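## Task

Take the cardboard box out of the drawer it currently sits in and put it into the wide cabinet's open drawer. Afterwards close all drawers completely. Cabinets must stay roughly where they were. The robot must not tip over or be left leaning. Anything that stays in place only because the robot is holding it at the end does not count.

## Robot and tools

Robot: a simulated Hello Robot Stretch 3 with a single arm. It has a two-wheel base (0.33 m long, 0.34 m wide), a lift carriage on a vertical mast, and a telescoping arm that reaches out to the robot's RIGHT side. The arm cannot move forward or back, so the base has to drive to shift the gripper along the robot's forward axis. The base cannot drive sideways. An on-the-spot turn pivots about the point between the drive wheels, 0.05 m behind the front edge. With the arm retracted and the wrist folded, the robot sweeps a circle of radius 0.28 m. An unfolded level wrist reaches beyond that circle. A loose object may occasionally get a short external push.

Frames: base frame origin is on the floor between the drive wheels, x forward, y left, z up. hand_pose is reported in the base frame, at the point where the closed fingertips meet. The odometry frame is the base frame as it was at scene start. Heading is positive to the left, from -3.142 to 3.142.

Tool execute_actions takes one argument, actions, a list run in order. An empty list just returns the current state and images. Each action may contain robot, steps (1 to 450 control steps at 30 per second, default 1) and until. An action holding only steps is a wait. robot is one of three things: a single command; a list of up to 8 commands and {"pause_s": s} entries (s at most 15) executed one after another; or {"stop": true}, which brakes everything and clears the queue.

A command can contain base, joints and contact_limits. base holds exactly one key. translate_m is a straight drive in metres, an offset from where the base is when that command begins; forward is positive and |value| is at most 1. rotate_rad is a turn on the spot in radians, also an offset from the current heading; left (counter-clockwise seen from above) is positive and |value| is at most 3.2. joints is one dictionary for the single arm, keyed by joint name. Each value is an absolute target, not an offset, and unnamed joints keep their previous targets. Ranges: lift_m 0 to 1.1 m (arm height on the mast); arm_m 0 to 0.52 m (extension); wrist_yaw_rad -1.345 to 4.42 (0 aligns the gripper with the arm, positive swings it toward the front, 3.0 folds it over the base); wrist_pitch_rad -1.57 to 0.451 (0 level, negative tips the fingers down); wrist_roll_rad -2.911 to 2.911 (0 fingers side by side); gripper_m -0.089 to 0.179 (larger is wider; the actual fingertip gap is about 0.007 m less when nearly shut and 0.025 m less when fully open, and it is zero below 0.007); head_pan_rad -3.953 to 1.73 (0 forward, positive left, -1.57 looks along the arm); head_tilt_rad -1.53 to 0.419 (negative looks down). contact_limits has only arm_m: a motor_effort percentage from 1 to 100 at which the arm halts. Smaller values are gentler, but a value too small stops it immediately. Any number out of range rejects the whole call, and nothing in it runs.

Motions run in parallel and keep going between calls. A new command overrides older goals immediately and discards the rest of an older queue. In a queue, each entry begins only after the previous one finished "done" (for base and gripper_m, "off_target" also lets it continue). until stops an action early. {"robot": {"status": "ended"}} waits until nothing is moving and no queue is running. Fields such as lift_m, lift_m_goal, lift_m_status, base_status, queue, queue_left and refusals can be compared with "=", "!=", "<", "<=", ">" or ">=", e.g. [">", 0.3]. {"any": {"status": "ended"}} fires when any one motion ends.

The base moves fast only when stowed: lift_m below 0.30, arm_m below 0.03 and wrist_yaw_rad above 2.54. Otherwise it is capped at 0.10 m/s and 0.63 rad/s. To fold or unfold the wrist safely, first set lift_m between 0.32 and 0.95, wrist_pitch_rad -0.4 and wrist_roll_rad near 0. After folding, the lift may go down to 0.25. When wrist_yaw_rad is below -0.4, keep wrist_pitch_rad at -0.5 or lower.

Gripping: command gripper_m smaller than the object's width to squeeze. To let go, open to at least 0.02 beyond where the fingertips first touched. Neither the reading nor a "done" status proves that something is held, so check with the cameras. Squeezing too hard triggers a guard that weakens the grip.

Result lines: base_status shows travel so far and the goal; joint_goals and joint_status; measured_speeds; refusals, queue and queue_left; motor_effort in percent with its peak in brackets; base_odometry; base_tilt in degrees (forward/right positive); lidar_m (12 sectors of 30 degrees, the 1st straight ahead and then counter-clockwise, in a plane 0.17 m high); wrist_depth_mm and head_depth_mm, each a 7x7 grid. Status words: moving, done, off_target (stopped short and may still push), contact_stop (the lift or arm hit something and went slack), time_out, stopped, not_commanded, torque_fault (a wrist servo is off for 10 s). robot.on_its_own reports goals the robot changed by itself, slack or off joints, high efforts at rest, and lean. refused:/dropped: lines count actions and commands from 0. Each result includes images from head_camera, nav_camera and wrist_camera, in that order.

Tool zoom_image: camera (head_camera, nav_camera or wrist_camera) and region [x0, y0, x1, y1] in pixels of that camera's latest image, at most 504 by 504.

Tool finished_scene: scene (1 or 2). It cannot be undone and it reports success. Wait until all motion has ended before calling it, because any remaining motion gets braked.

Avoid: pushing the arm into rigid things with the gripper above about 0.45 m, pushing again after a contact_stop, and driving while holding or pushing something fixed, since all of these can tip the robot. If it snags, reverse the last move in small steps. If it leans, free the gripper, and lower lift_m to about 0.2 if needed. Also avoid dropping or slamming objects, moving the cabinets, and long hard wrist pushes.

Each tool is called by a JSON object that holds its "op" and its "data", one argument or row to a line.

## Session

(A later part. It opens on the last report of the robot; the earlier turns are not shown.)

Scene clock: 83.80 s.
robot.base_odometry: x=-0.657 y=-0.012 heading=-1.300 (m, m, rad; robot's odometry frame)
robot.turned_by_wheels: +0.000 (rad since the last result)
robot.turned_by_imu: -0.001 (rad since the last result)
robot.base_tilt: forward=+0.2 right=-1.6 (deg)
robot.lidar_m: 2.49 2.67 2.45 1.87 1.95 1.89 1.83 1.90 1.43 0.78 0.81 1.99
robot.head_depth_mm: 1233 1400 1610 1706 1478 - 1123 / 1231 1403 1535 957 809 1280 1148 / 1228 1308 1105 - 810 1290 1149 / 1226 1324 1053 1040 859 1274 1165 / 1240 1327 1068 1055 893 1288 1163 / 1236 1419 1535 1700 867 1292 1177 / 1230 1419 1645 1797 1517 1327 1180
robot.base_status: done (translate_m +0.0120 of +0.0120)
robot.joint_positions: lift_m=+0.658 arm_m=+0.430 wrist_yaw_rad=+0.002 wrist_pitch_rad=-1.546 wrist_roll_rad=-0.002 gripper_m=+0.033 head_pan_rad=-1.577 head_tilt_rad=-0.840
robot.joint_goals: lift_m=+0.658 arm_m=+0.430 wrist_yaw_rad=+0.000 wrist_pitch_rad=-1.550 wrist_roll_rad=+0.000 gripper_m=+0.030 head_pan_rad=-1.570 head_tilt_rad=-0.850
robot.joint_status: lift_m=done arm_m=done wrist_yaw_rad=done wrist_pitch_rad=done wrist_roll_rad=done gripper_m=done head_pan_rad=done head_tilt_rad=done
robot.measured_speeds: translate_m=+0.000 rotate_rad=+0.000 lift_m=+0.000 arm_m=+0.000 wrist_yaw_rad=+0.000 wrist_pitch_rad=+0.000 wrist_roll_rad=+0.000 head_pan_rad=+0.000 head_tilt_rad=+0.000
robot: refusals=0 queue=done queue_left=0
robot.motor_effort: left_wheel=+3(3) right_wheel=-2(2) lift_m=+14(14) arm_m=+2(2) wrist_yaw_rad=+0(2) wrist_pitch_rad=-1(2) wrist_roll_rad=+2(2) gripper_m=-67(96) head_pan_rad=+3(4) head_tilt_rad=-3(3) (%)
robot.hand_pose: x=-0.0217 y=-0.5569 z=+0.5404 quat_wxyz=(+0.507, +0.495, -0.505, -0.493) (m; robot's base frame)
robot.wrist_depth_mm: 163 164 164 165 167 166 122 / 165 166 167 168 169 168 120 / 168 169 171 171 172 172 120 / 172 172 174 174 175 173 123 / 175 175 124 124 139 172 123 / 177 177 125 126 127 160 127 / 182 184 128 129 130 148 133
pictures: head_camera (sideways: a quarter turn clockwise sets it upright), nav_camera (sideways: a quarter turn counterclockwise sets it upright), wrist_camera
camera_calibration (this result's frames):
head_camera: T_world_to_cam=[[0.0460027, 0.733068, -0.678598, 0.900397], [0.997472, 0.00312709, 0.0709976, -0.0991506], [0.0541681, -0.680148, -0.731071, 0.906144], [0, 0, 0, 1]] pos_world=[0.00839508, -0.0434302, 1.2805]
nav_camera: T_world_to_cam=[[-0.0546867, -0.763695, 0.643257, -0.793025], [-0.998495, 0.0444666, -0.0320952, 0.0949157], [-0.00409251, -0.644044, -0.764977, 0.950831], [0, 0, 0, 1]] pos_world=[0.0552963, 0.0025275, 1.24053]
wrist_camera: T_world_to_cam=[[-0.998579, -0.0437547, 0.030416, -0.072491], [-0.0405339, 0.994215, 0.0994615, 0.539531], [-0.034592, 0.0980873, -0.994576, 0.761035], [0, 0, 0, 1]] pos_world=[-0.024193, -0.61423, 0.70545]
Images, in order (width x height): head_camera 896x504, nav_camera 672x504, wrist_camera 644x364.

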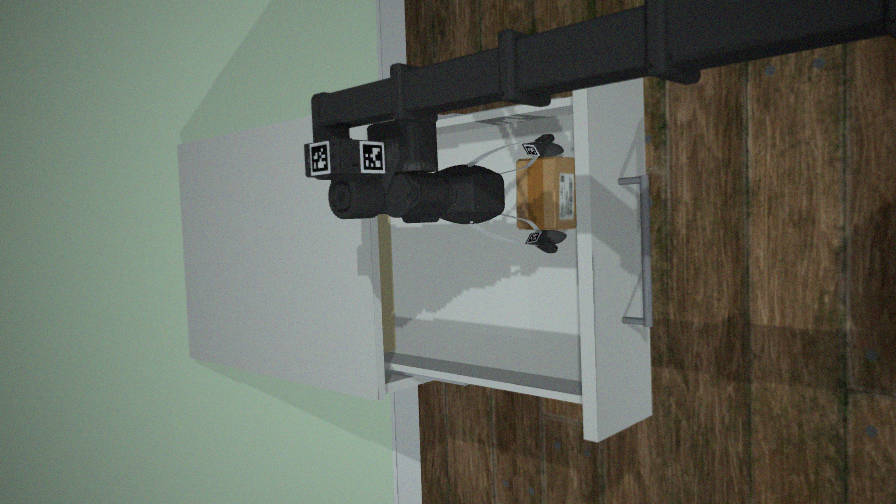

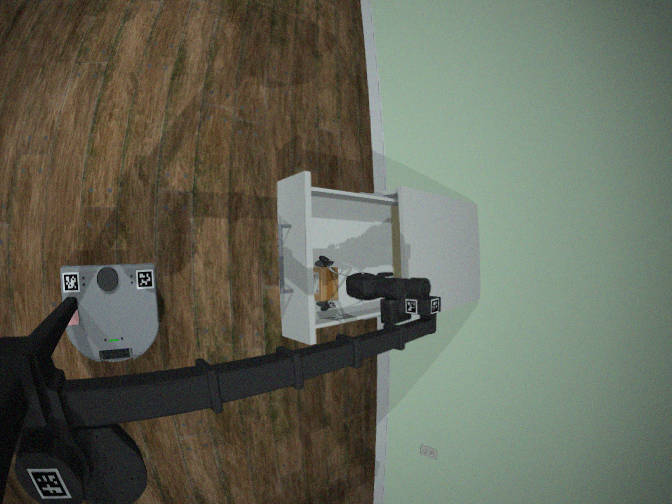

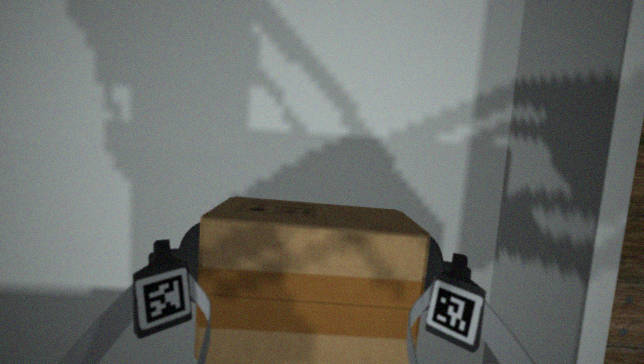

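{"op": "execute_actions", "data": {
  "actions": [
    {"robot":{"joints":{"lift_m":0.82,"gripper_m":0.05}},"steps":300,"until":{"robot":{"status":"ended"}}}
  ]
}}

Scene clock: 119.83 s.
robot.base_odometry: x=-0.657 y=-0.012 heading=-1.300 (m, m, rad; robot's odometry frame)
robot.turned_by_wheels: +0.000 (rad since the last result)
robot.turned_by_imu: -0.002 (rad since the last result)
robot.base_tilt: forward=+0.1 right=-1.6 (deg)
robot.lidar_m: 2.49 2.66 2.45 1.87 1.94 1.88 1.83 1.91 1.42 0.78 0.81 1.98
robot.head_depth_mm: 1222 1374 - 1661 1423 1273 1136 / 1224 - 1297 1633 811 1289 1139 / 1234 - - 762 811 1271 1147 / 1241 1336 1059 1043 885 1284 1149 / 1235 1328 1064 1051 892 1286 1162 / 1236 1405 1532 1706 869 1297 1167 / 1241 1411 1648 1783 1525 1326 1174
robot.base_status: done (translate_m +0.0120 of +0.0120)
robot.joint_positions: lift_m=+0.820 arm_m=+0.430 wrist_yaw_rad=+0.002 wrist_pitch_rad=-1.546 wrist_roll_rad=-0.002 gripper_m=+0.051 head_pan_rad=-1.577 head_tilt_rad=-0.840
robot.joint_goals: lift_m=+0.820 arm_m=+0.430 wrist_yaw_rad=+0.000 wrist_pitch_rad=-1.550 wrist_roll_rad=+0.000 gripper_m=+0.050 head_pan_rad=-1.570 head_tilt_rad=-0.850
robot.joint_status: lift_m=done arm_m=done wrist_yaw_rad=done wrist_pitch_rad=done wrist_roll_rad=done gripper_m=done head_pan_rad=done head_tilt_rad=done
robot.measured_speeds: translate_m=+0.000 rotate_rad=+0.000 lift_m=+0.000 arm_m=+0.000 wrist_yaw_rad=+0.000 wrist_pitch_rad=+0.000 wrist_roll_rad=+0.000 head_pan_rad=+0.000 head_tilt_rad=+0.000
robot: refusals=0 queue=done queue_left=0
robot.motor_effort: left_wheel=+4(2) right_wheel=-2(2) lift_m=+29(31) arm_m=+2(2) wrist_yaw_rad=+0(1) wrist_pitch_rad=-1(1) wrist_roll_rad=+1(2) gripper_m=-23(46) head_pan_rad=+4(3) head_tilt_rad=-3(3) (%)
robot.hand_pose: x=-0.0217 y=-0.5569 z=+0.7015 quat_wxyz=(+0.507, +0.495, -0.505, -0.493) (m; robot's base frame)
robot.wrist_depth_mm: 307 312 317 322 318 831 846 / 311 321 320 323 321 829 823 / 315 323 327 332 331 838 863 / 315 334 333 334 336 854 893 / 311 337 124 125 138 897 887 / 307 340 126 127 127 913 913 / 254 243 128 129 130 928 929
pictures: head_camera (sideways: a quarter turn clockwise sets it upright), nav_camera (sideways: a quarter turn counterclockwise sets it upright), wrist_camera
camera_calibration (this result's frames):
head_camera: T_world_to_cam=[[0.0460027, 0.733069, -0.678597, 0.900396], [0.997472, 0.00312719, 0.0709976, -0.0991506], [0.0541682, -0.680148, -0.731071, 0.906144], [0, 0, 0, 1]] pos_world=[0.00839509, -0.0434302, 1.2805]
nav_camera: T_world_to_cam=[[-0.0546866, -0.763695, 0.643257, -0.793024], [-0.998495, 0.0444665, -0.0320952, 0.0949157], [-0.00409243, -0.644044, -0.764978, 0.950831], [0, 0, 0, 1]] pos_world=[0.0552963, 0.00252752, 1.24053]
wrist_camera: T_world_to_cam=[[-0.998579, -0.0437534, 0.0304161, -0.0773909], [-0.0405327, 0.994216, 0.0994616, 0.523514], [-0.0345919, 0.0980875, -0.994576, 0.921271], [0, 0, 0, 1]] pos_world=[-0.024193, -0.614237, 0.866559]
Images, in order (width x height): head_camera 896x504, nav_camera 672x504, wrist_camera 644x364.

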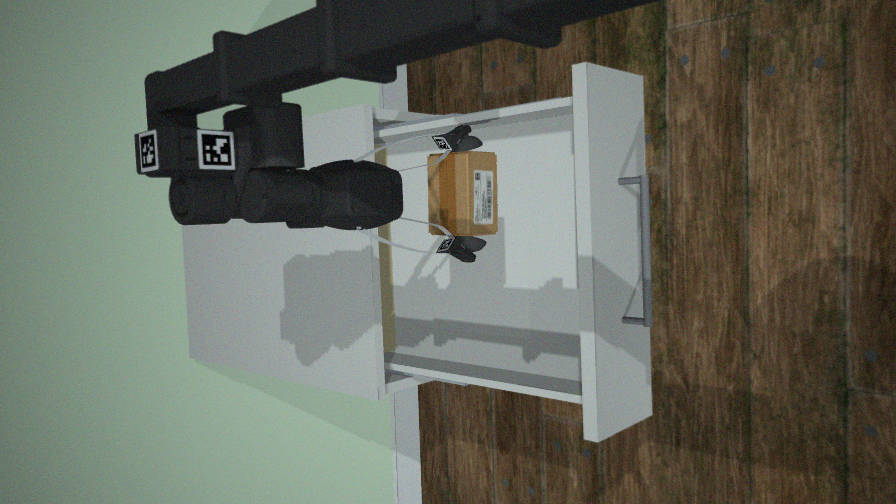

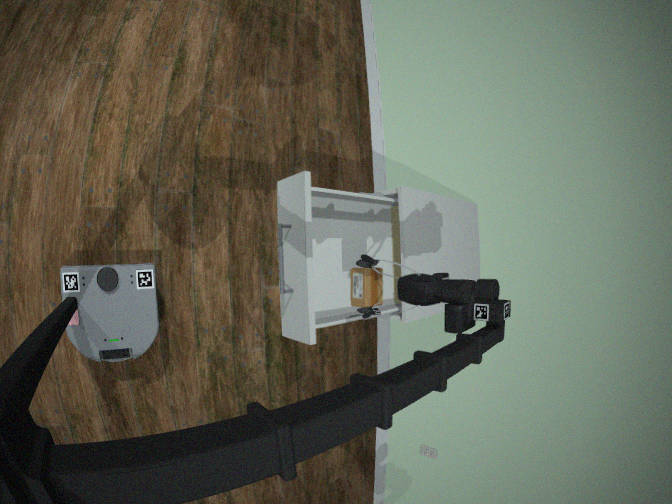

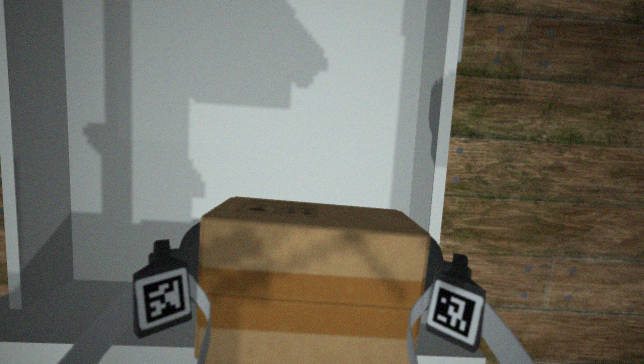

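{"op": "execute_actions", "data": {
  "actions": [
    {"robot":{"base":{"rotate_rad":-0.6},"joints":{"arm_m":0.0,"wrist_pitch_rad":-0.4}},"steps":300,"until":{"robot":{"base_status":["!=","moving"]}}},
    {"robot":{"base":{"translate_m":0.13},"joints":{"wrist_yaw_rad":2.7}},"steps":300,"until":{"robot":{"base_status":["!=","moving"]}}},
    {"robot":{"base":{"rotate_rad":0.6},"joints":{"head_tilt_rad":-1.1}},"steps":300,"until":{"robot":{"status":"ended"}}}
  ]
}}

Scene clock: 130.97 s.
robot.base_odometry: x=-0.699 y=-0.135 heading=-1.300 (m, m, rad; robot's odometry frame)
robot.turned_by_wheels: +0.000 (rad since the last result)
robot.turned_by_imu: -0.001 (rad since the last result)
robot.base_tilt: forward=+0.1 right=-1.6 (deg)
robot.lidar_m: 2.40 2.61 2.51 1.94 2.02 2.00 1.94 1.82 0.74 0.71 1.36 1.89
robot.head_depth_mm: 1261 927 925 865 1243 1188 - / 1009 916 941 866 1254 1203 - / 1023 929 946 874 - - - / 1033 933 950 883 1276 - 1091 / 1086 949 1540 859 1309 1213 1107 / 1315 1572 1653 1465 1336 1220 1129 / 1317 1583 1641 1483 1342 1222 1127
robot.base_status: done (rotate_rad +0.5999 of +0.6000)
robot.joint_positions: lift_m=+0.820 arm_m=+0.000 wrist_yaw_rad=+2.697 wrist_pitch_rad=-0.428 wrist_roll_rad=-0.002 gripper_m=+0.051 head_pan_rad=-1.577 head_tilt_rad=-1.086
robot.joint_goals: lift_m=+0.820 arm_m=+0.000 wrist_yaw_rad=+2.700 wrist_pitch_rad=-0.400 wrist_roll_rad=+0.000 gripper_m=+0.050 head_pan_rad=-1.570 head_tilt_rad=-1.100
robot.joint_status: lift_m=done arm_m=done wrist_yaw_rad=done wrist_pitch_rad=done wrist_roll_rad=done gripper_m=done head_pan_rad=done head_tilt_rad=done
robot.measured_speeds: translate_m=+0.000 rotate_rad=+0.000 lift_m=+0.000 arm_m=+0.000 wrist_yaw_rad=+0.000 wrist_pitch_rad=+0.000 wrist_roll_rad=+0.000 head_pan_rad=+0.000 head_tilt_rad=+0.000
robot: refusals=0 queue=done queue_left=0
robot.motor_effort: left_wheel=-2(6) right_wheel=+3(8) lift_m=+29(29) arm_m=-3(2) wrist_yaw_rad=+4(5) wrist_pitch_rad=+8(10) wrist_roll_rad=+1(2) gripper_m=-24(25) head_pan_rad=+4(3) head_tilt_rad=-4(18) (%)
robot.hand_pose: x=+0.0748 y=+0.0559 z=+0.8300 quat_wxyz=(+0.299, +0.706, -0.006, +0.642) (m; robot's base frame)
robot.wrist_depth_mm: - - - - - - - / - - - - - - - / - - - - - - - / - - - - - - - / - - 125 125 140 - - / - - 126 126 127 - - / - 968 128 129 129 - -
pictures: head_camera (sideways: a quarter turn clockwise sets it upright), nav_camera (sideways: a quarter turn counterclockwise sets it upright), wrist_camera
camera_calibration (this result's frames):
head_camera: T_world_to_cam=[[0.0467019, 0.876685, -0.478793, 0.640083], [0.997366, -0.0142967, 0.0711064, -0.0992687], [0.0554927, -0.480853, -0.875043, 1.09331], [0, 0, 0, 1]] pos_world=[0.00844321, -0.0368469, 1.27022]
nav_camera: T_world_to_cam=[[-0.0553227, -0.897746, 0.437027, -0.524357], [-0.998465, 0.0509396, -0.0217537, 0.0814433], [-0.00273271, -0.437559, -0.899186, 1.12528], [0, 0, 0, 1]] pos_world=[0.0553845, 0.0174874, 1.24276]
wrist_camera: T_world_to_cam=[[0.897787, -0.437433, 0.0512943, -0.0953261], [-0.190026, -0.489784, -0.850883, 0.788361], [0.397328, 0.754164, -0.522845, 0.531765], [0, 0, 0, 1]] pos_world=[0.0241061, -0.0566107, 0.953723]
Images, in order (width x height): head_camera 896x504, nav_camera 672x504, wrist_camera 644x364.

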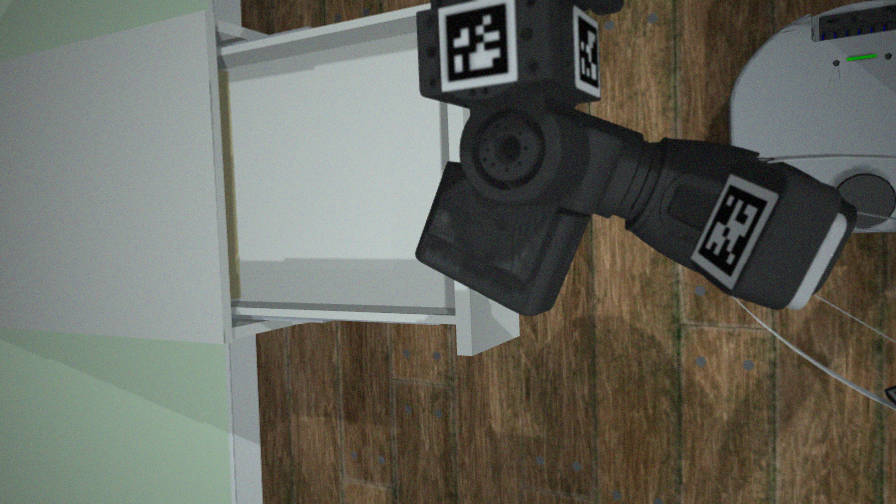

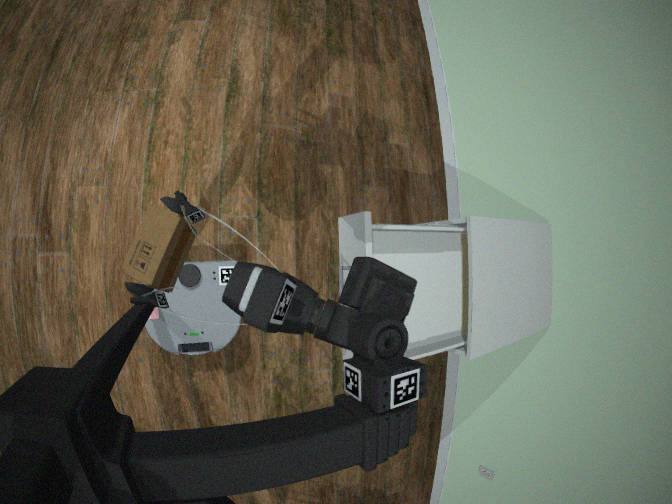

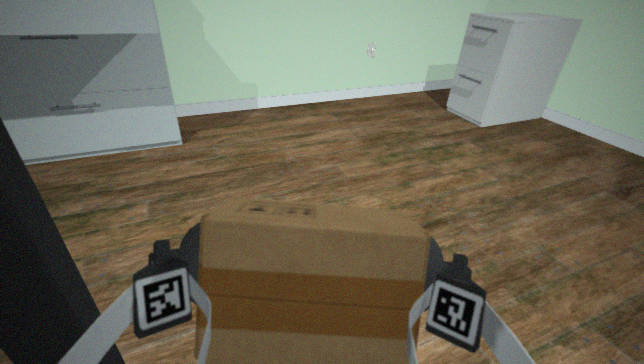

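{"op": "execute_actions", "data": {
  "actions": [
    {"robot":{"base":{"translate_m":-0.07},"joints":{"lift_m":0.43,"arm_m":0.06}},"steps":300,"until":{"robot":{"status":"ended"}}}
  ]
}}

Scene clock: 146.60 s.
robot.base_odometry: x=-0.718 y=-0.067 heading=-1.300 (m, m, rad; robot's odometry frame)
robot.turned_by_wheels: +0.000 (rad since the last result)
robot.turned_by_imu: -0.002 (rad since the last result)
robot.base_tilt: forward=+0.2 right=-1.6 (deg)
robot.lidar_m: 2.48 2.68 2.52 1.94 2.02 1.93 1.87 1.83 0.74 0.71 0.74 1.89
robot.head_depth_mm: 1314 1580 1578 1398 1285 1181 - / 1037 917 931 804 1317 1205 - / 1020 923 948 850 1321 - - / 1029 929 953 856 1313 1216 713 / 1042 927 961 864 1320 1213 1102 / 1286 1457 1610 1412 1334 1225 1124 / 1313 1581 1656 1473 1341 1233 1128
robot.base_status: done (translate_m -0.0700 of -0.0700)
robot.joint_positions: lift_m=+0.430 arm_m=+0.060 wrist_yaw_rad=+2.697 wrist_pitch_rad=-0.427 wrist_roll_rad=-0.002 gripper_m=+0.051 head_pan_rad=-1.577 head_tilt_rad=-1.086
robot.joint_goals: lift_m=+0.430 arm_m=+0.060 wrist_yaw_rad=+2.700 wrist_pitch_rad=-0.400 wrist_roll_rad=+0.000 gripper_m=+0.050 head_pan_rad=-1.570 head_tilt_rad=-1.100
robot.joint_status: lift_m=done arm_m=done wrist_yaw_rad=done wrist_pitch_rad=done wrist_roll_rad=done gripper_m=done head_pan_rad=done head_tilt_rad=done
robot.measured_speeds: translate_m=+0.000 rotate_rad=+0.000 lift_m=+0.000 arm_m=+0.000 wrist_yaw_rad=+0.000 wrist_pitch_rad=+0.000 wrist_roll_rad=+0.000 head_pan_rad=+0.000 head_tilt_rad=+0.000
robot: refusals=0 queue=done queue_left=0
robot.motor_effort: left_wheel=-2(6) right_wheel=+3(4) lift_m=+14(29) arm_m=+2(4) wrist_yaw_rad=+4(3) wrist_pitch_rad=+8(8) wrist_roll_rad=+1(1) gripper_m=-23(24) head_pan_rad=+4(4) head_tilt_rad=-4(4) (%)
robot.hand_pose: x=+0.0748 y=-0.0032 z=+0.4411 quat_wxyz=(+0.299, +0.706, -0.006, +0.642) (m; robot's base frame)
robot.wrist_depth_mm: - - - - - - - / - - - - - - - / - - - - - - - / - - - - - - - / - 804 124 125 139 860 884 / 657 - 125 126 127 722 732 / 576 - 128 128 130 615 623
pictures: head_camera (sideways: a quarter turn clockwise sets it upright), nav_camera (sideways: a quarter turn counterclockwise sets it upright), wrist_camera
camera_calibration (this result's frames):
head_camera: T_world_to_cam=[[0.0466723, 0.876687, -0.478792, 0.640081], [0.997367, -0.014263, 0.0711064, -0.0992687], [0.055509, -0.48085, -0.875044, 1.09331], [0, 0, 0, 1]] pos_world=[0.00844446, -0.0368467, 1.27022]
nav_camera: T_world_to_cam=[[-0.0552923, -0.897748, 0.437025, -0.524356], [-0.998467, 0.0509059, -0.0217536, 0.0814433], [-0.00271788, -0.437558, -0.899186, 1.12528], [0, 0, 0, 1]] pos_world=[0.0553839, 0.0174892, 1.24276]
wrist_camera: T_world_to_cam=[[0.897937, -0.437126, 0.0512869, -0.101231], [-0.189509, -0.489173, -0.85135, 0.428612], [0.397235, 0.754739, -0.522086, 0.372705], [0, 0, 0, 1]] pos_world=[0.0240733, -0.11588, 0.564674]
Images, in order (width x height): head_camera 896x504, nav_camera 672x504, wrist_camera 644x364.

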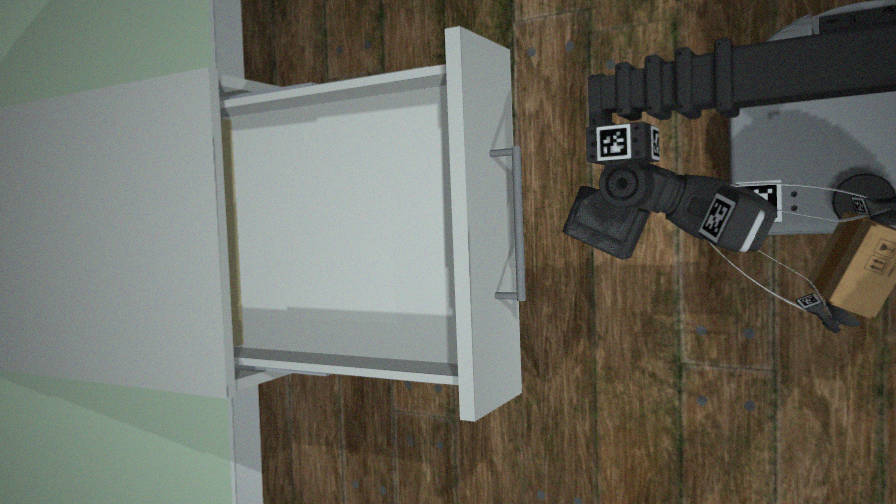

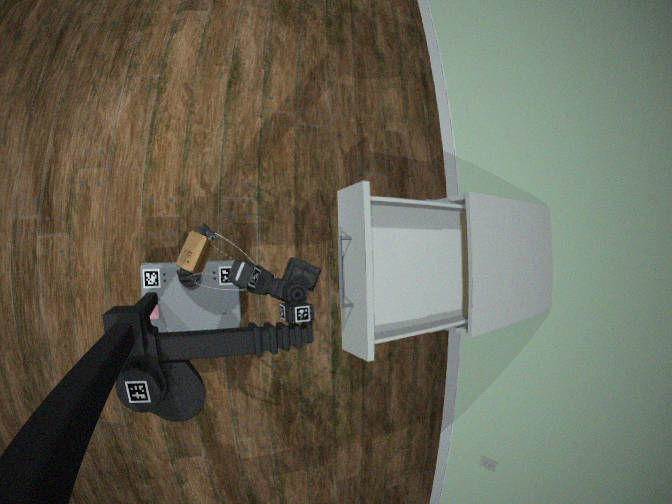

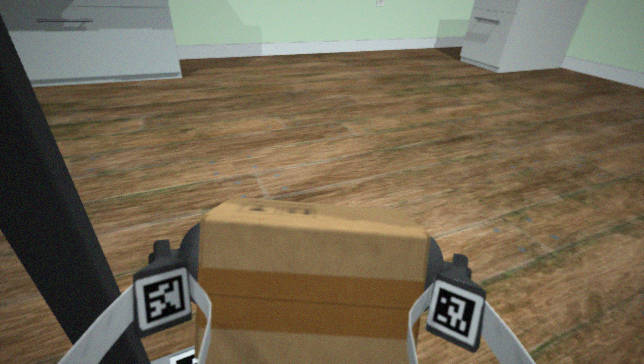

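{"op": "execute_actions", "data": {
  "actions": [
    {"robot":{"joints":{"arm_m":0.43,"head_tilt_rad":-0.85},"contact_limits":{"arm_m":25}},"steps":300,"until":{"robot":{"status":"ended"}}}
  ]
}}

Scene clock: 153.97 s.
robot.base_odometry: x=-0.718 y=-0.067 heading=-1.300 (m, m, rad; robot's odometry frame)
robot.turned_by_wheels: +0.000 (rad since the last result)
robot.turned_by_imu: -0.001 (rad since the last result)
robot.base_tilt: forward=+0.2 right=-1.5 (deg)
robot.lidar_m: 2.47 2.68 2.52 1.94 2.02 1.93 1.87 1.83 0.74 0.71 0.74 1.89
robot.head_depth_mm: 1162 1334 1551 1684 1449 1270 1129 / 1167 1282 1016 950 1382 1280 1138 / 1170 1258 1020 953 1290 1277 1146 / 1171 1256 1035 961 1218 1228 1149 / 1176 1290 1046 979 1333 1284 1157 / 1178 1350 1526 1720 1502 1313 1167 / 1176 1342 1572 1730 1530 1321 1174
robot.base_status: done (translate_m -0.0700 of -0.0700)
robot.joint_positions: lift_m=+0.430 arm_m=+0.430 wrist_yaw_rad=+2.703 wrist_pitch_rad=-0.426 wrist_roll_rad=-0.002 gripper_m=+0.051 head_pan_rad=-1.577 head_tilt_rad=-0.851
robot.joint_goals: lift_m=+0.430 arm_m=+0.430 wrist_yaw_rad=+2.700 wrist_pitch_rad=-0.400 wrist_roll_rad=+0.000 gripper_m=+0.050 head_pan_rad=-1.570 head_tilt_rad=-0.850
robot.joint_status: lift_m=done arm_m=done wrist_yaw_rad=done wrist_pitch_rad=done wrist_roll_rad=done gripper_m=done head_pan_rad=done head_tilt_rad=done
robot.measured_speeds: translate_m=+0.000 rotate_rad=+0.000 lift_m=+0.000 arm_m=+0.000 wrist_yaw_rad=+0.000 wrist_pitch_rad=+0.000 wrist_roll_rad=+0.000 head_pan_rad=+0.000 head_tilt_rad=+0.000
robot: refusals=0 queue=done queue_left=0
robot.motor_effort: left_wheel=-1(2) right_wheel=+2(6) lift_m=+15(15) arm_m=+2(8) wrist_yaw_rad=-2(4) wrist_pitch_rad=+8(8) wrist_roll_rad=+1(1) gripper_m=-24(22) head_pan_rad=+3(4) head_tilt_rad=+1(14) (%)
robot.contact_limits: arm_m 25 (drawing in: default 21, maximum 34; extending or still: default 28, maximum 46)
robot.hand_pose: x=+0.0737 y=-0.3725 z=+0.4413 quat_wxyz=(+0.297, +0.706, -0.004, +0.643) (m; robot's base frame)
robot.wrist_depth_mm: - - - - - - - / - - - - - - - / - - - - - - - / 965 - - - - - - / 822 - 124 124 139 879 881 / - - 126 126 127 708 737 / - - 128 129 130 614 607
pictures: head_camera (sideways: a quarter turn clockwise sets it upright), nav_camera (sideways: a quarter turn counterclockwise sets it upright), wrist_camera
camera_calibration (this result's frames):
head_camera: T_world_to_cam=[[0.0457895, 0.741121, -0.669809, 0.888945], [0.997466, 0.00263361, 0.0711029, -0.0992865], [0.0544598, -0.671367, -0.739122, 0.916612], [0, 0, 0, 1]] pos_world=[0.00841196, -0.0431713, 1.27997]
nav_camera: T_world_to_cam=[[-0.0544602, -0.771327, 0.634105, -0.781101], [-0.998509, 0.0444927, -0.031636, 0.0943175], [-0.00381128, -0.634882, -0.7726, 0.960741], [0, 0, 0, 1]] pos_world=[0.0552996, 0.00327617, 1.24055]
wrist_camera: T_world_to_cam=[[0.900299, -0.432262, 0.0510942, -0.260015], [-0.186577, -0.489295, -0.851927, 0.247922], [0.393256, 0.757456, -0.521162, 0.652896], [0, 0, 0, 1]] pos_world=[0.0235924, -0.485628, 0.564762]
Images, in order (width x height): head_camera 896x504, nav_camera 672x504, wrist_camera 644x364.

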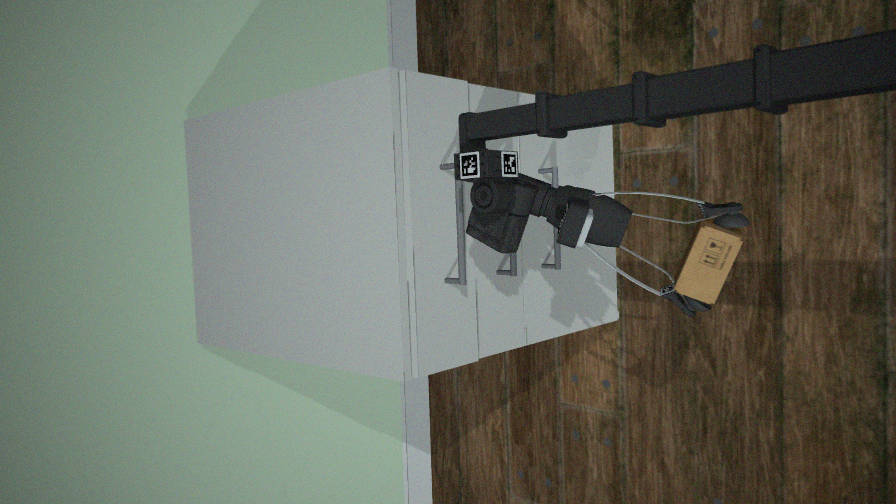

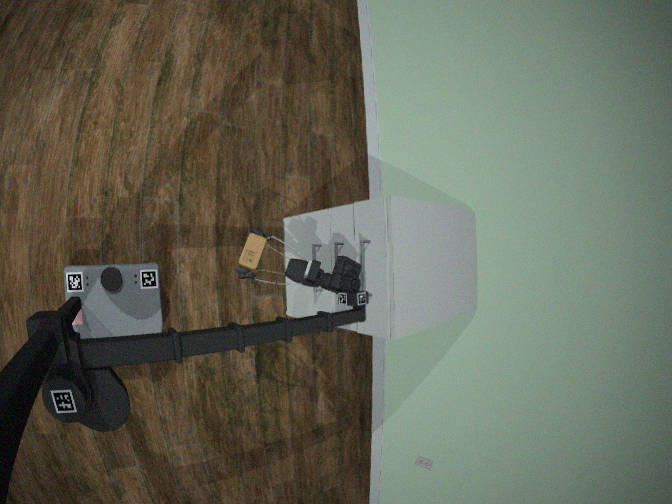

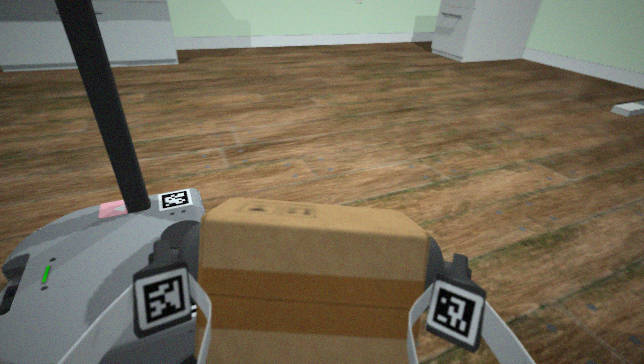

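{"op": "execute_actions", "data": {
  "actions": [
    {"robot":{"joints":{"arm_m":0.47},"contact_limits":{"arm_m":15}},"steps":90,"until":{"robot":{"status":"ended"}}}
  ]
}}

Scene clock: 157.83 s.
robot.base_odometry: x=-0.718 y=-0.067 heading=-1.300 (m, m, rad; robot's odometry frame)
robot.turned_by_wheels: +0.000 (rad since the last result)
robot.turned_by_imu: -0.002 (rad since the last result)
robot.base_tilt: forward=+0.1 right=-1.6 (deg)
robot.lidar_m: 2.47 2.67 2.53 1.94 2.03 1.92 1.87 1.83 1.35 0.71 0.74 1.88
robot.head_depth_mm: 1162 1330 1546 1690 1453 1270 1136 / 1162 1282 1022 972 1414 1277 1132 / 1167 1257 1025 957 1269 1285 1142 / 1170 1255 1041 968 1248 1243 1151 / 1173 1289 1052 999 1346 1295 1156 / 1174 1344 1527 1731 1503 1310 1165 / 1178 1339 1567 1742 1512 1326 1169
robot.base_status: done (translate_m -0.0700 of -0.0700)
robot.joint_positions: lift_m=+0.430 arm_m=+0.460 wrist_yaw_rad=+2.714 wrist_pitch_rad=-0.426 wrist_roll_rad=-0.002 gripper_m=+0.051 head_pan_rad=-1.577 head_tilt_rad=-0.851
robot.joint_goals: lift_m=+0.430 arm_m=+0.460 wrist_yaw_rad=+2.700 wrist_pitch_rad=-0.400 wrist_roll_rad=+0.000 gripper_m=+0.050 head_pan_rad=-1.570 head_tilt_rad=-0.850
robot.joint_status: lift_m=done arm_m=contact_stop wrist_yaw_rad=done wrist_pitch_rad=done wrist_roll_rad=done gripper_m=done head_pan_rad=done head_tilt_rad=done
robot.measured_speeds: translate_m=+0.000 rotate_rad=+0.003 lift_m=+0.000 arm_m=-0.003 wrist_yaw_rad=-0.110 wrist_pitch_rad=+0.000 wrist_roll_rad=+0.000 head_pan_rad=+0.000 head_tilt_rad=+0.000
robot: refusals=0 queue=dropped queue_left=0
robot.on_its_own: arm_m is slack since a contact_stop, until your next command for it (your +0.470 is given up)
robot.motor_effort: left_wheel=-5(6) right_wheel=+12(16) lift_m=+16(16) arm_m=+3(16) wrist_yaw_rad=-10(19) wrist_pitch_rad=+8(8) wrist_roll_rad=+1(1) gripper_m=-23(23) head_pan_rad=+2(3) head_tilt_rad=+1(1) (%)
robot.contact_limits: arm_m 15 (drawing in: default 21, maximum 34; extending or still: default 28, maximum 46)
robot.hand_pose: x=+0.0713 y=-0.4015 z=+0.4412 quat_wxyz=(+0.293, +0.706, +0.000, +0.644) (m; robot's base frame)
robot.wrist_depth_mm: - - - - - - - / - - - - - - - / - - - - - - - / 940 - - - - - - / 823 - 124 124 139 874 911 / - - 125 126 127 732 721 / - - 128 128 130 619 622
pictures: head_camera (sideways: a quarter turn clockwise sets it upright), nav_camera (sideways: a quarter turn counterclockwise sets it upright), wrist_camera
camera_calibration (this result's frames):
head_camera: T_world_to_cam=[[0.0457441, 0.740711, -0.670265, 0.88954], [0.997466, 0.00273543, 0.0710977, -0.0992798], [0.0544963, -0.671819, -0.738708, 0.916074], [0, 0, 0, 1]] pos_world=[0.0084144, -0.0431847, 1.28]
nav_camera: T_world_to_cam=[[-0.054413, -0.770939, 0.63458, -0.781721], [-0.998511, 0.0444151, -0.0316599, 0.0943486], [-0.00377708, -0.635358, -0.772208, 0.960232], [0, 0, 0, 1]] pos_world=[0.0552992, 0.00324125, 1.24055]
wrist_camera: T_world_to_cam=[[0.905287, -0.421716, 0.0510942, -0.266513], [-0.180869, -0.491481, -0.8519, 0.231955], [0.384371, 0.761973, -0.521207, 0.678187], [0, 0, 0, 1]] pos_world=[0.0225487, -0.515151, 0.564695]
Images, in order (width x height): head_camera 896x504, nav_camera 672x504, wrist_camera 644x364.

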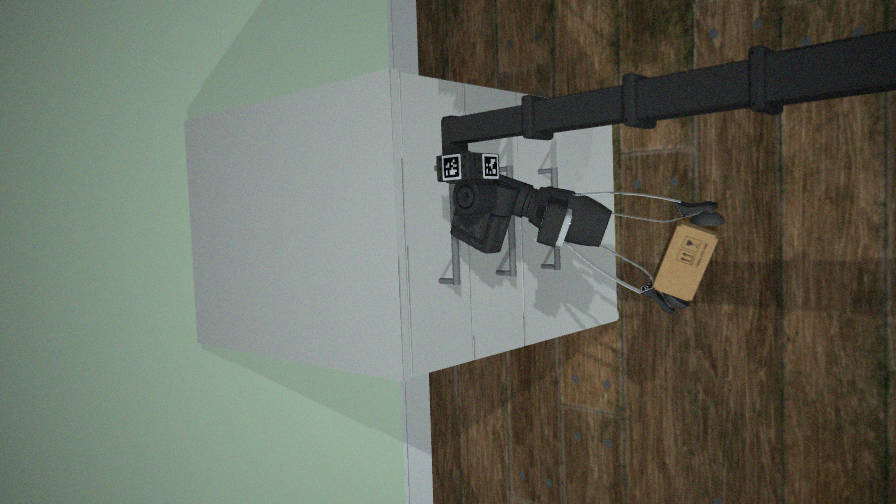

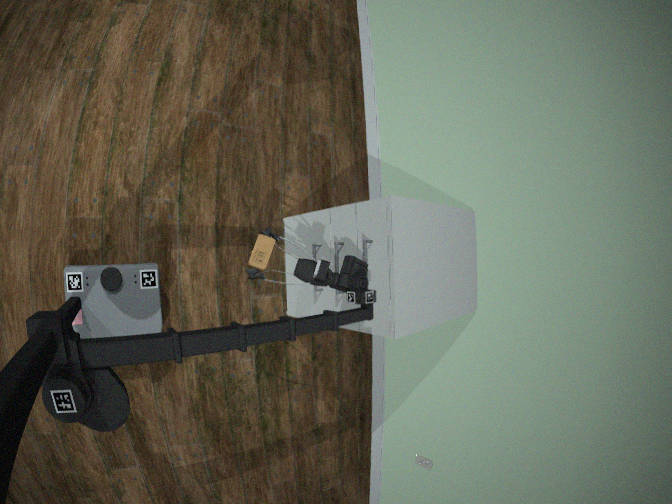

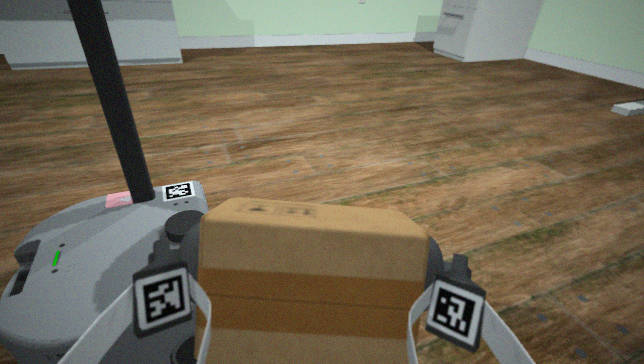

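{"op": "execute_actions", "data": {
  "actions": [
    {"robot":{"joints":{"arm_m":0.0}},"steps":90,"until":{"robot":{"arm_m":["<",0.41]}}},
    {"robot":{"base":{"rotate_rad":1.75},"joints":{"lift_m":0.28,"head_pan_rad":0.0,"head_tilt_rad":-0.5}},"steps":300,"until":{"robot":{"status":"ended"}}}
  ]
}}

Scene clock: 200.20 s.
robot.base_odometry: x=-0.718 y=-0.067 heading=+0.450 (m, m, rad; robot's odometry frame)
robot.turned_by_wheels: +1.750 (rad since the last result)
robot.turned_by_imu: +1.771 (rad since the last result)
robot.base_tilt: forward=+0.2 right=-1.6 (deg)
robot.lidar_m: 1.94 2.25 1.87 1.87 1.58 0.72 0.71 1.46 2.35 2.47 2.68 2.45
robot.head_depth_mm: 2028 2142 2286 2497 2006 1593 1330 / 2068 2078 1585 2092 2010 1597 1338 / 2120 2200 1624 2151 2042 1607 1347 / 2156 2243 1652 2218 2079 1631 1355 / 2162 2267 1701 2303 2080 1657 1357 / 2239 2386 1763 2835 2099 1661 1370 / 2283 2476 2733 2890 2113 1673 1386
robot.base_status: done (rotate_rad +1.7499 of +1.7500)
robot.joint_positions: lift_m=+0.280 arm_m=+0.000 wrist_yaw_rad=+2.703 wrist_pitch_rad=-0.426 wrist_roll_rad=-0.002 gripper_m=+0.051 head_pan_rad=-0.007 head_tilt_rad=-0.507
robot.joint_goals: lift_m=+0.280 arm_m=+0.000 wrist_yaw_rad=+2.700 wrist_pitch_rad=-0.400 wrist_roll_rad=+0.000 gripper_m=+0.050 head_pan_rad=+0.000 head_tilt_rad=-0.500
robot.joint_status: lift_m=done arm_m=done wrist_yaw_rad=done wrist_pitch_rad=done wrist_roll_rad=done gripper_m=done head_pan_rad=done head_tilt_rad=done
robot.measured_speeds: translate_m=+0.000 rotate_rad=+0.000 lift_m=+0.000 arm_m=+0.000 wrist_yaw_rad=+0.000 wrist_pitch_rad=+0.000 wrist_roll_rad=+0.000 head_pan_rad=+0.000 head_tilt_rad=+0.000
robot: refusals=0 queue=done queue_left=0
robot.motor_effort: left_wheel=-2(7) right_wheel=+3(9) lift_m=+14(17) arm_m=-3(2) wrist_yaw_rad=-2(9) wrist_pitch_rad=+8(8) wrist_roll_rad=+1(1) gripper_m=-23(25) head_pan_rad=+4(35) head_tilt_rad=+3(18) (%)
robot.hand_pose: x=+0.0737 y=+0.0567 z=+0.2913 quat_wxyz=(+0.297, +0.706, -0.004, +0.643) (m; robot's base frame)
robot.wrist_depth_mm: - - - - - - - / - - - - - - - / 899 961 993 - - - - / 719 731 736 770 777 817 789 / 600 595 124 125 140 633 654 / - 508 126 126 127 533 536 / - - 128 128 130 453 456
pictures: head_camera (sideways: a quarter turn clockwise sets it upright), nav_camera (sideways: a quarter turn counterclockwise sets it upright), wrist_camera
camera_calibration (this result's frames):
head_camera: T_world_to_cam=[[-0.471277, 0.0448083, -0.880846, 1.1672], [-0.0249253, 0.997633, 0.0640849, -0.0839439], [0.881633, 0.0521571, -0.469045, 0.560229], [0, 0, 0, 1]] pos_world=[0.0540646, 0.00222513, 1.29627]
nav_camera: T_world_to_cam=[[0.511753, -0.0535883, 0.857459, -1.07568], [-0.0327629, -0.998544, -0.0428519, 0.103045], [0.858507, -0.0061633, -0.512764, 0.617494], [0, 0, 0, 1]] pos_world=[0.0237335, 0.0490572, 1.24339]
wrist_camera: T_world_to_cam=[[0.900355, -0.432145, 0.0510991, -0.0667709], [-0.186523, -0.489347, -0.851909, 0.33019], [0.393154, 0.757489, -0.521191, 0.249584], [0, 0, 0, 1]] pos_world=[0.0235808, -0.0563345, 0.414784]
Images, in order (width x height): head_camera 896x504, nav_camera 672x504, wrist_camera 644x364.

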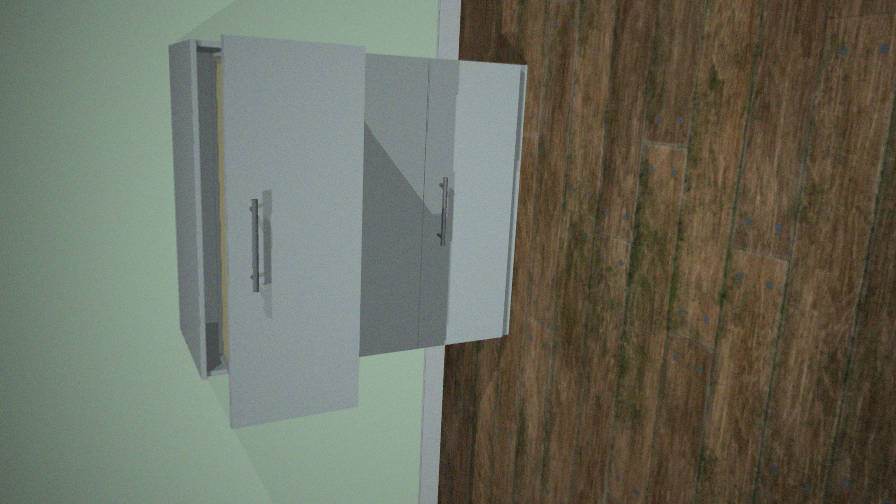

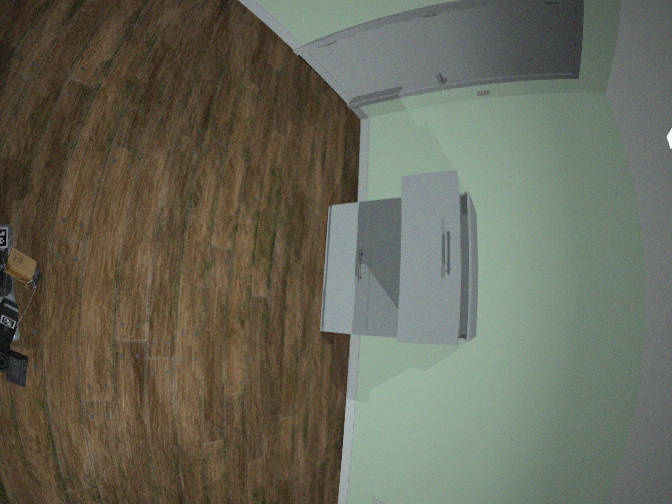

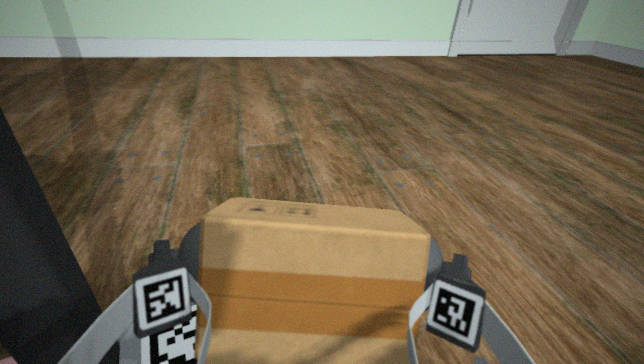

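{"op": "execute_actions", "data": {
  "actions": [
    {"robot":{"base":{"translate_m":0.8}},"steps":300,"until":{"robot":{"translate_m":[">",0.72]}}},
    {"robot":{"joints":{"lift_m":1.09}},"steps":300,"until":{"robot":{"base_status":["!=","moving"]}}},
    {"robot":{"base":{"translate_m":0.48}},"steps":300,"until":{"robot":{"lift_m":[">",0.36]}}},
    {"robot":{"joints":{"wrist_yaw_rad":0.0}},"steps":300,"until":{"robot":{"wrist_yaw_rad":["<",0.6]}}},
    {"robot":{"joints":{"wrist_pitch_rad":0.1,"head_tilt_rad":-0.7}},"steps":300,"until":{"robot":{"base_status":["!=","moving"]}}}
  ]
}}

Scene clock: 215.40 s.
robot.base_odometry: x=+0.435 y=+0.490 heading=+0.450 (m, m, rad; robot's odometry frame)
robot.turned_by_wheels: +0.000 (rad since the last result)
robot.turned_by_imu: +0.001 (rad since the last result)
robot.base_tilt: forward=+0.2 right=-1.6 (deg)
robot.lidar_m: 0.69 0.78 1.59 1.59 1.81 2.57 1.97 2.86 2.81 2.44 1.43 0.70
robot.head_depth_mm: 973 738 694 712 451 537 1196 / 997 753 710 723 457 558 1209 / 1013 769 720 742 469 580 1214 / 1034 785 736 752 496 603 1223 / 1060 801 753 466 515 629 1231 / 1078 868 771 480 533 655 1240 / 1103 893 793 491 552 1351 1246
robot.base_status: done (translate_m +0.4800 of +0.4800)
robot.joint_positions: lift_m=+1.056 arm_m=+0.000 wrist_yaw_rad=+0.003 wrist_pitch_rad=+0.067 wrist_roll_rad=-0.002 gripper_m=+0.051 head_pan_rad=-0.007 head_tilt_rad=-0.691
robot.joint_goals: lift_m=+1.090 arm_m=+0.000 wrist_yaw_rad=+0.000 wrist_pitch_rad=+0.100 wrist_roll_rad=+0.000 gripper_m=+0.050 head_pan_rad=+0.000 head_tilt_rad=-0.700
robot.joint_status: lift_m=moving arm_m=done wrist_yaw_rad=moving wrist_pitch_rad=moving wrist_roll_rad=done gripper_m=done head_pan_rad=done head_tilt_rad=done
robot.measured_speeds: translate_m=+0.000 rotate_rad=+0.000 lift_m=+0.110 arm_m=+0.000 wrist_yaw_rad=+0.000 wrist_pitch_rad=+0.000 wrist_roll_rad=+0.000 head_pan_rad=+0.000 head_tilt_rad=+0.000
robot: refusals=0 queue=running queue_left=0
robot.motor_effort: left_wheel=-2(6) right_wheel=+2(8) lift_m=+29(31) arm_m=-2(3) wrist_yaw_rad=-3(4) wrist_pitch_rad=+10(11) wrist_roll_rad=+1(1) gripper_m=-24(23) head_pan_rad=+3(2) head_tilt_rad=-2(15) (%)
robot.hand_pose: x=-0.0205 y=-0.4027 z=+1.1883 quat_wxyz=(+0.708, -0.022, -0.706, +0.025) (m; robot's base frame)
robot.wrist_depth_mm: - - - - - - - / - - - - - - - / - - - - - - - / - - - - - - - / - - 124 125 139 - - / - - 126 126 127 - - / - - 128 128 129 - -
pictures: head_camera (sideways: a quarter turn clockwise sets it upright), nav_camera (sideways: a quarter turn counterclockwise sets it upright), wrist_camera
camera_calibration (this result's frames):
head_camera: T_world_to_cam=[[-0.624515, 0.0458029, -0.779668, 1.03621], [-0.0127882, 0.997545, 0.0688457, -0.0902], [0.780908, 0.0529658, -0.622397, 0.76036], [0, 0, 0, 1]] pos_world=[0.052205, 0.00224418, 1.28736]
nav_camera: T_world_to_cam=[[0.660028, -0.0545434, 0.749258, -0.935521], [-0.0400401, -0.998497, -0.0374154, 0.0960022], [0.750173, -0.00530516, -0.66122, 0.811288], [0, 0, 0, 1]] pos_world=[0.0127082, 0.0491355, 1.24098]
wrist_camera: T_world_to_cam=[[-0.998768, 0.0278913, 0.0410501, -0.0681253], [-0.0394144, 0.0568614, -0.997604, 1.24806], [-0.0301586, -0.997992, -0.055692, -0.166656], [0, 0, 0, 1]] pos_world=[-0.0238761, -0.235387, 1.23858]
Images, in order (width x height): head_camera 896x504, nav_camera 672x504, wrist_camera 644x364.

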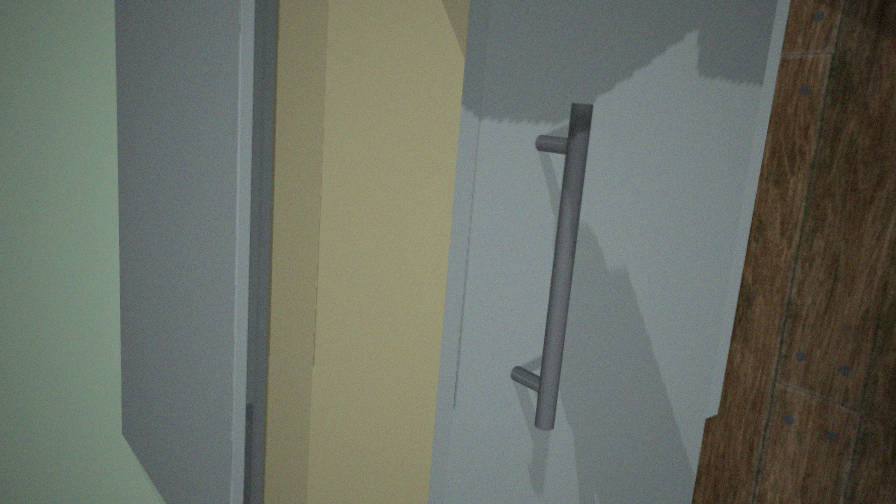

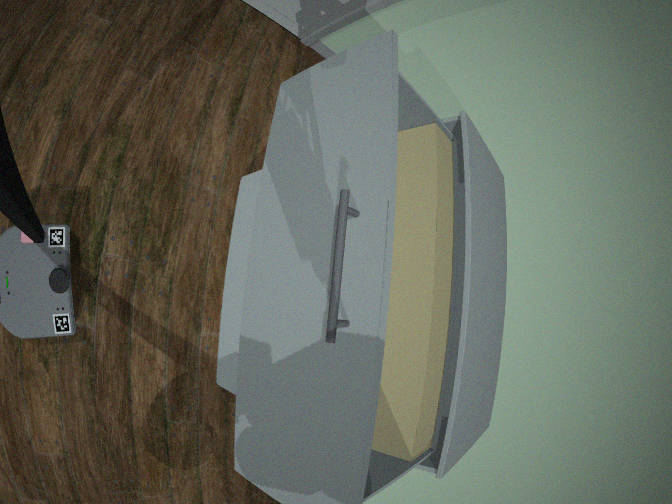

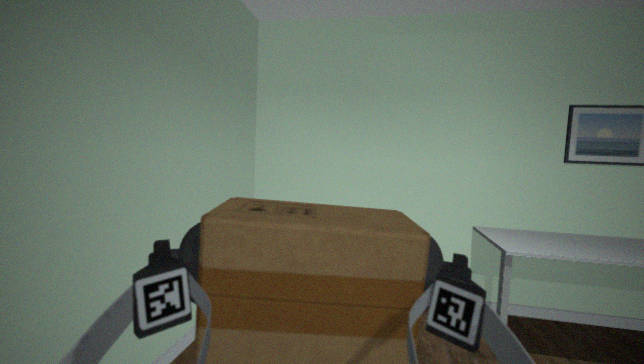

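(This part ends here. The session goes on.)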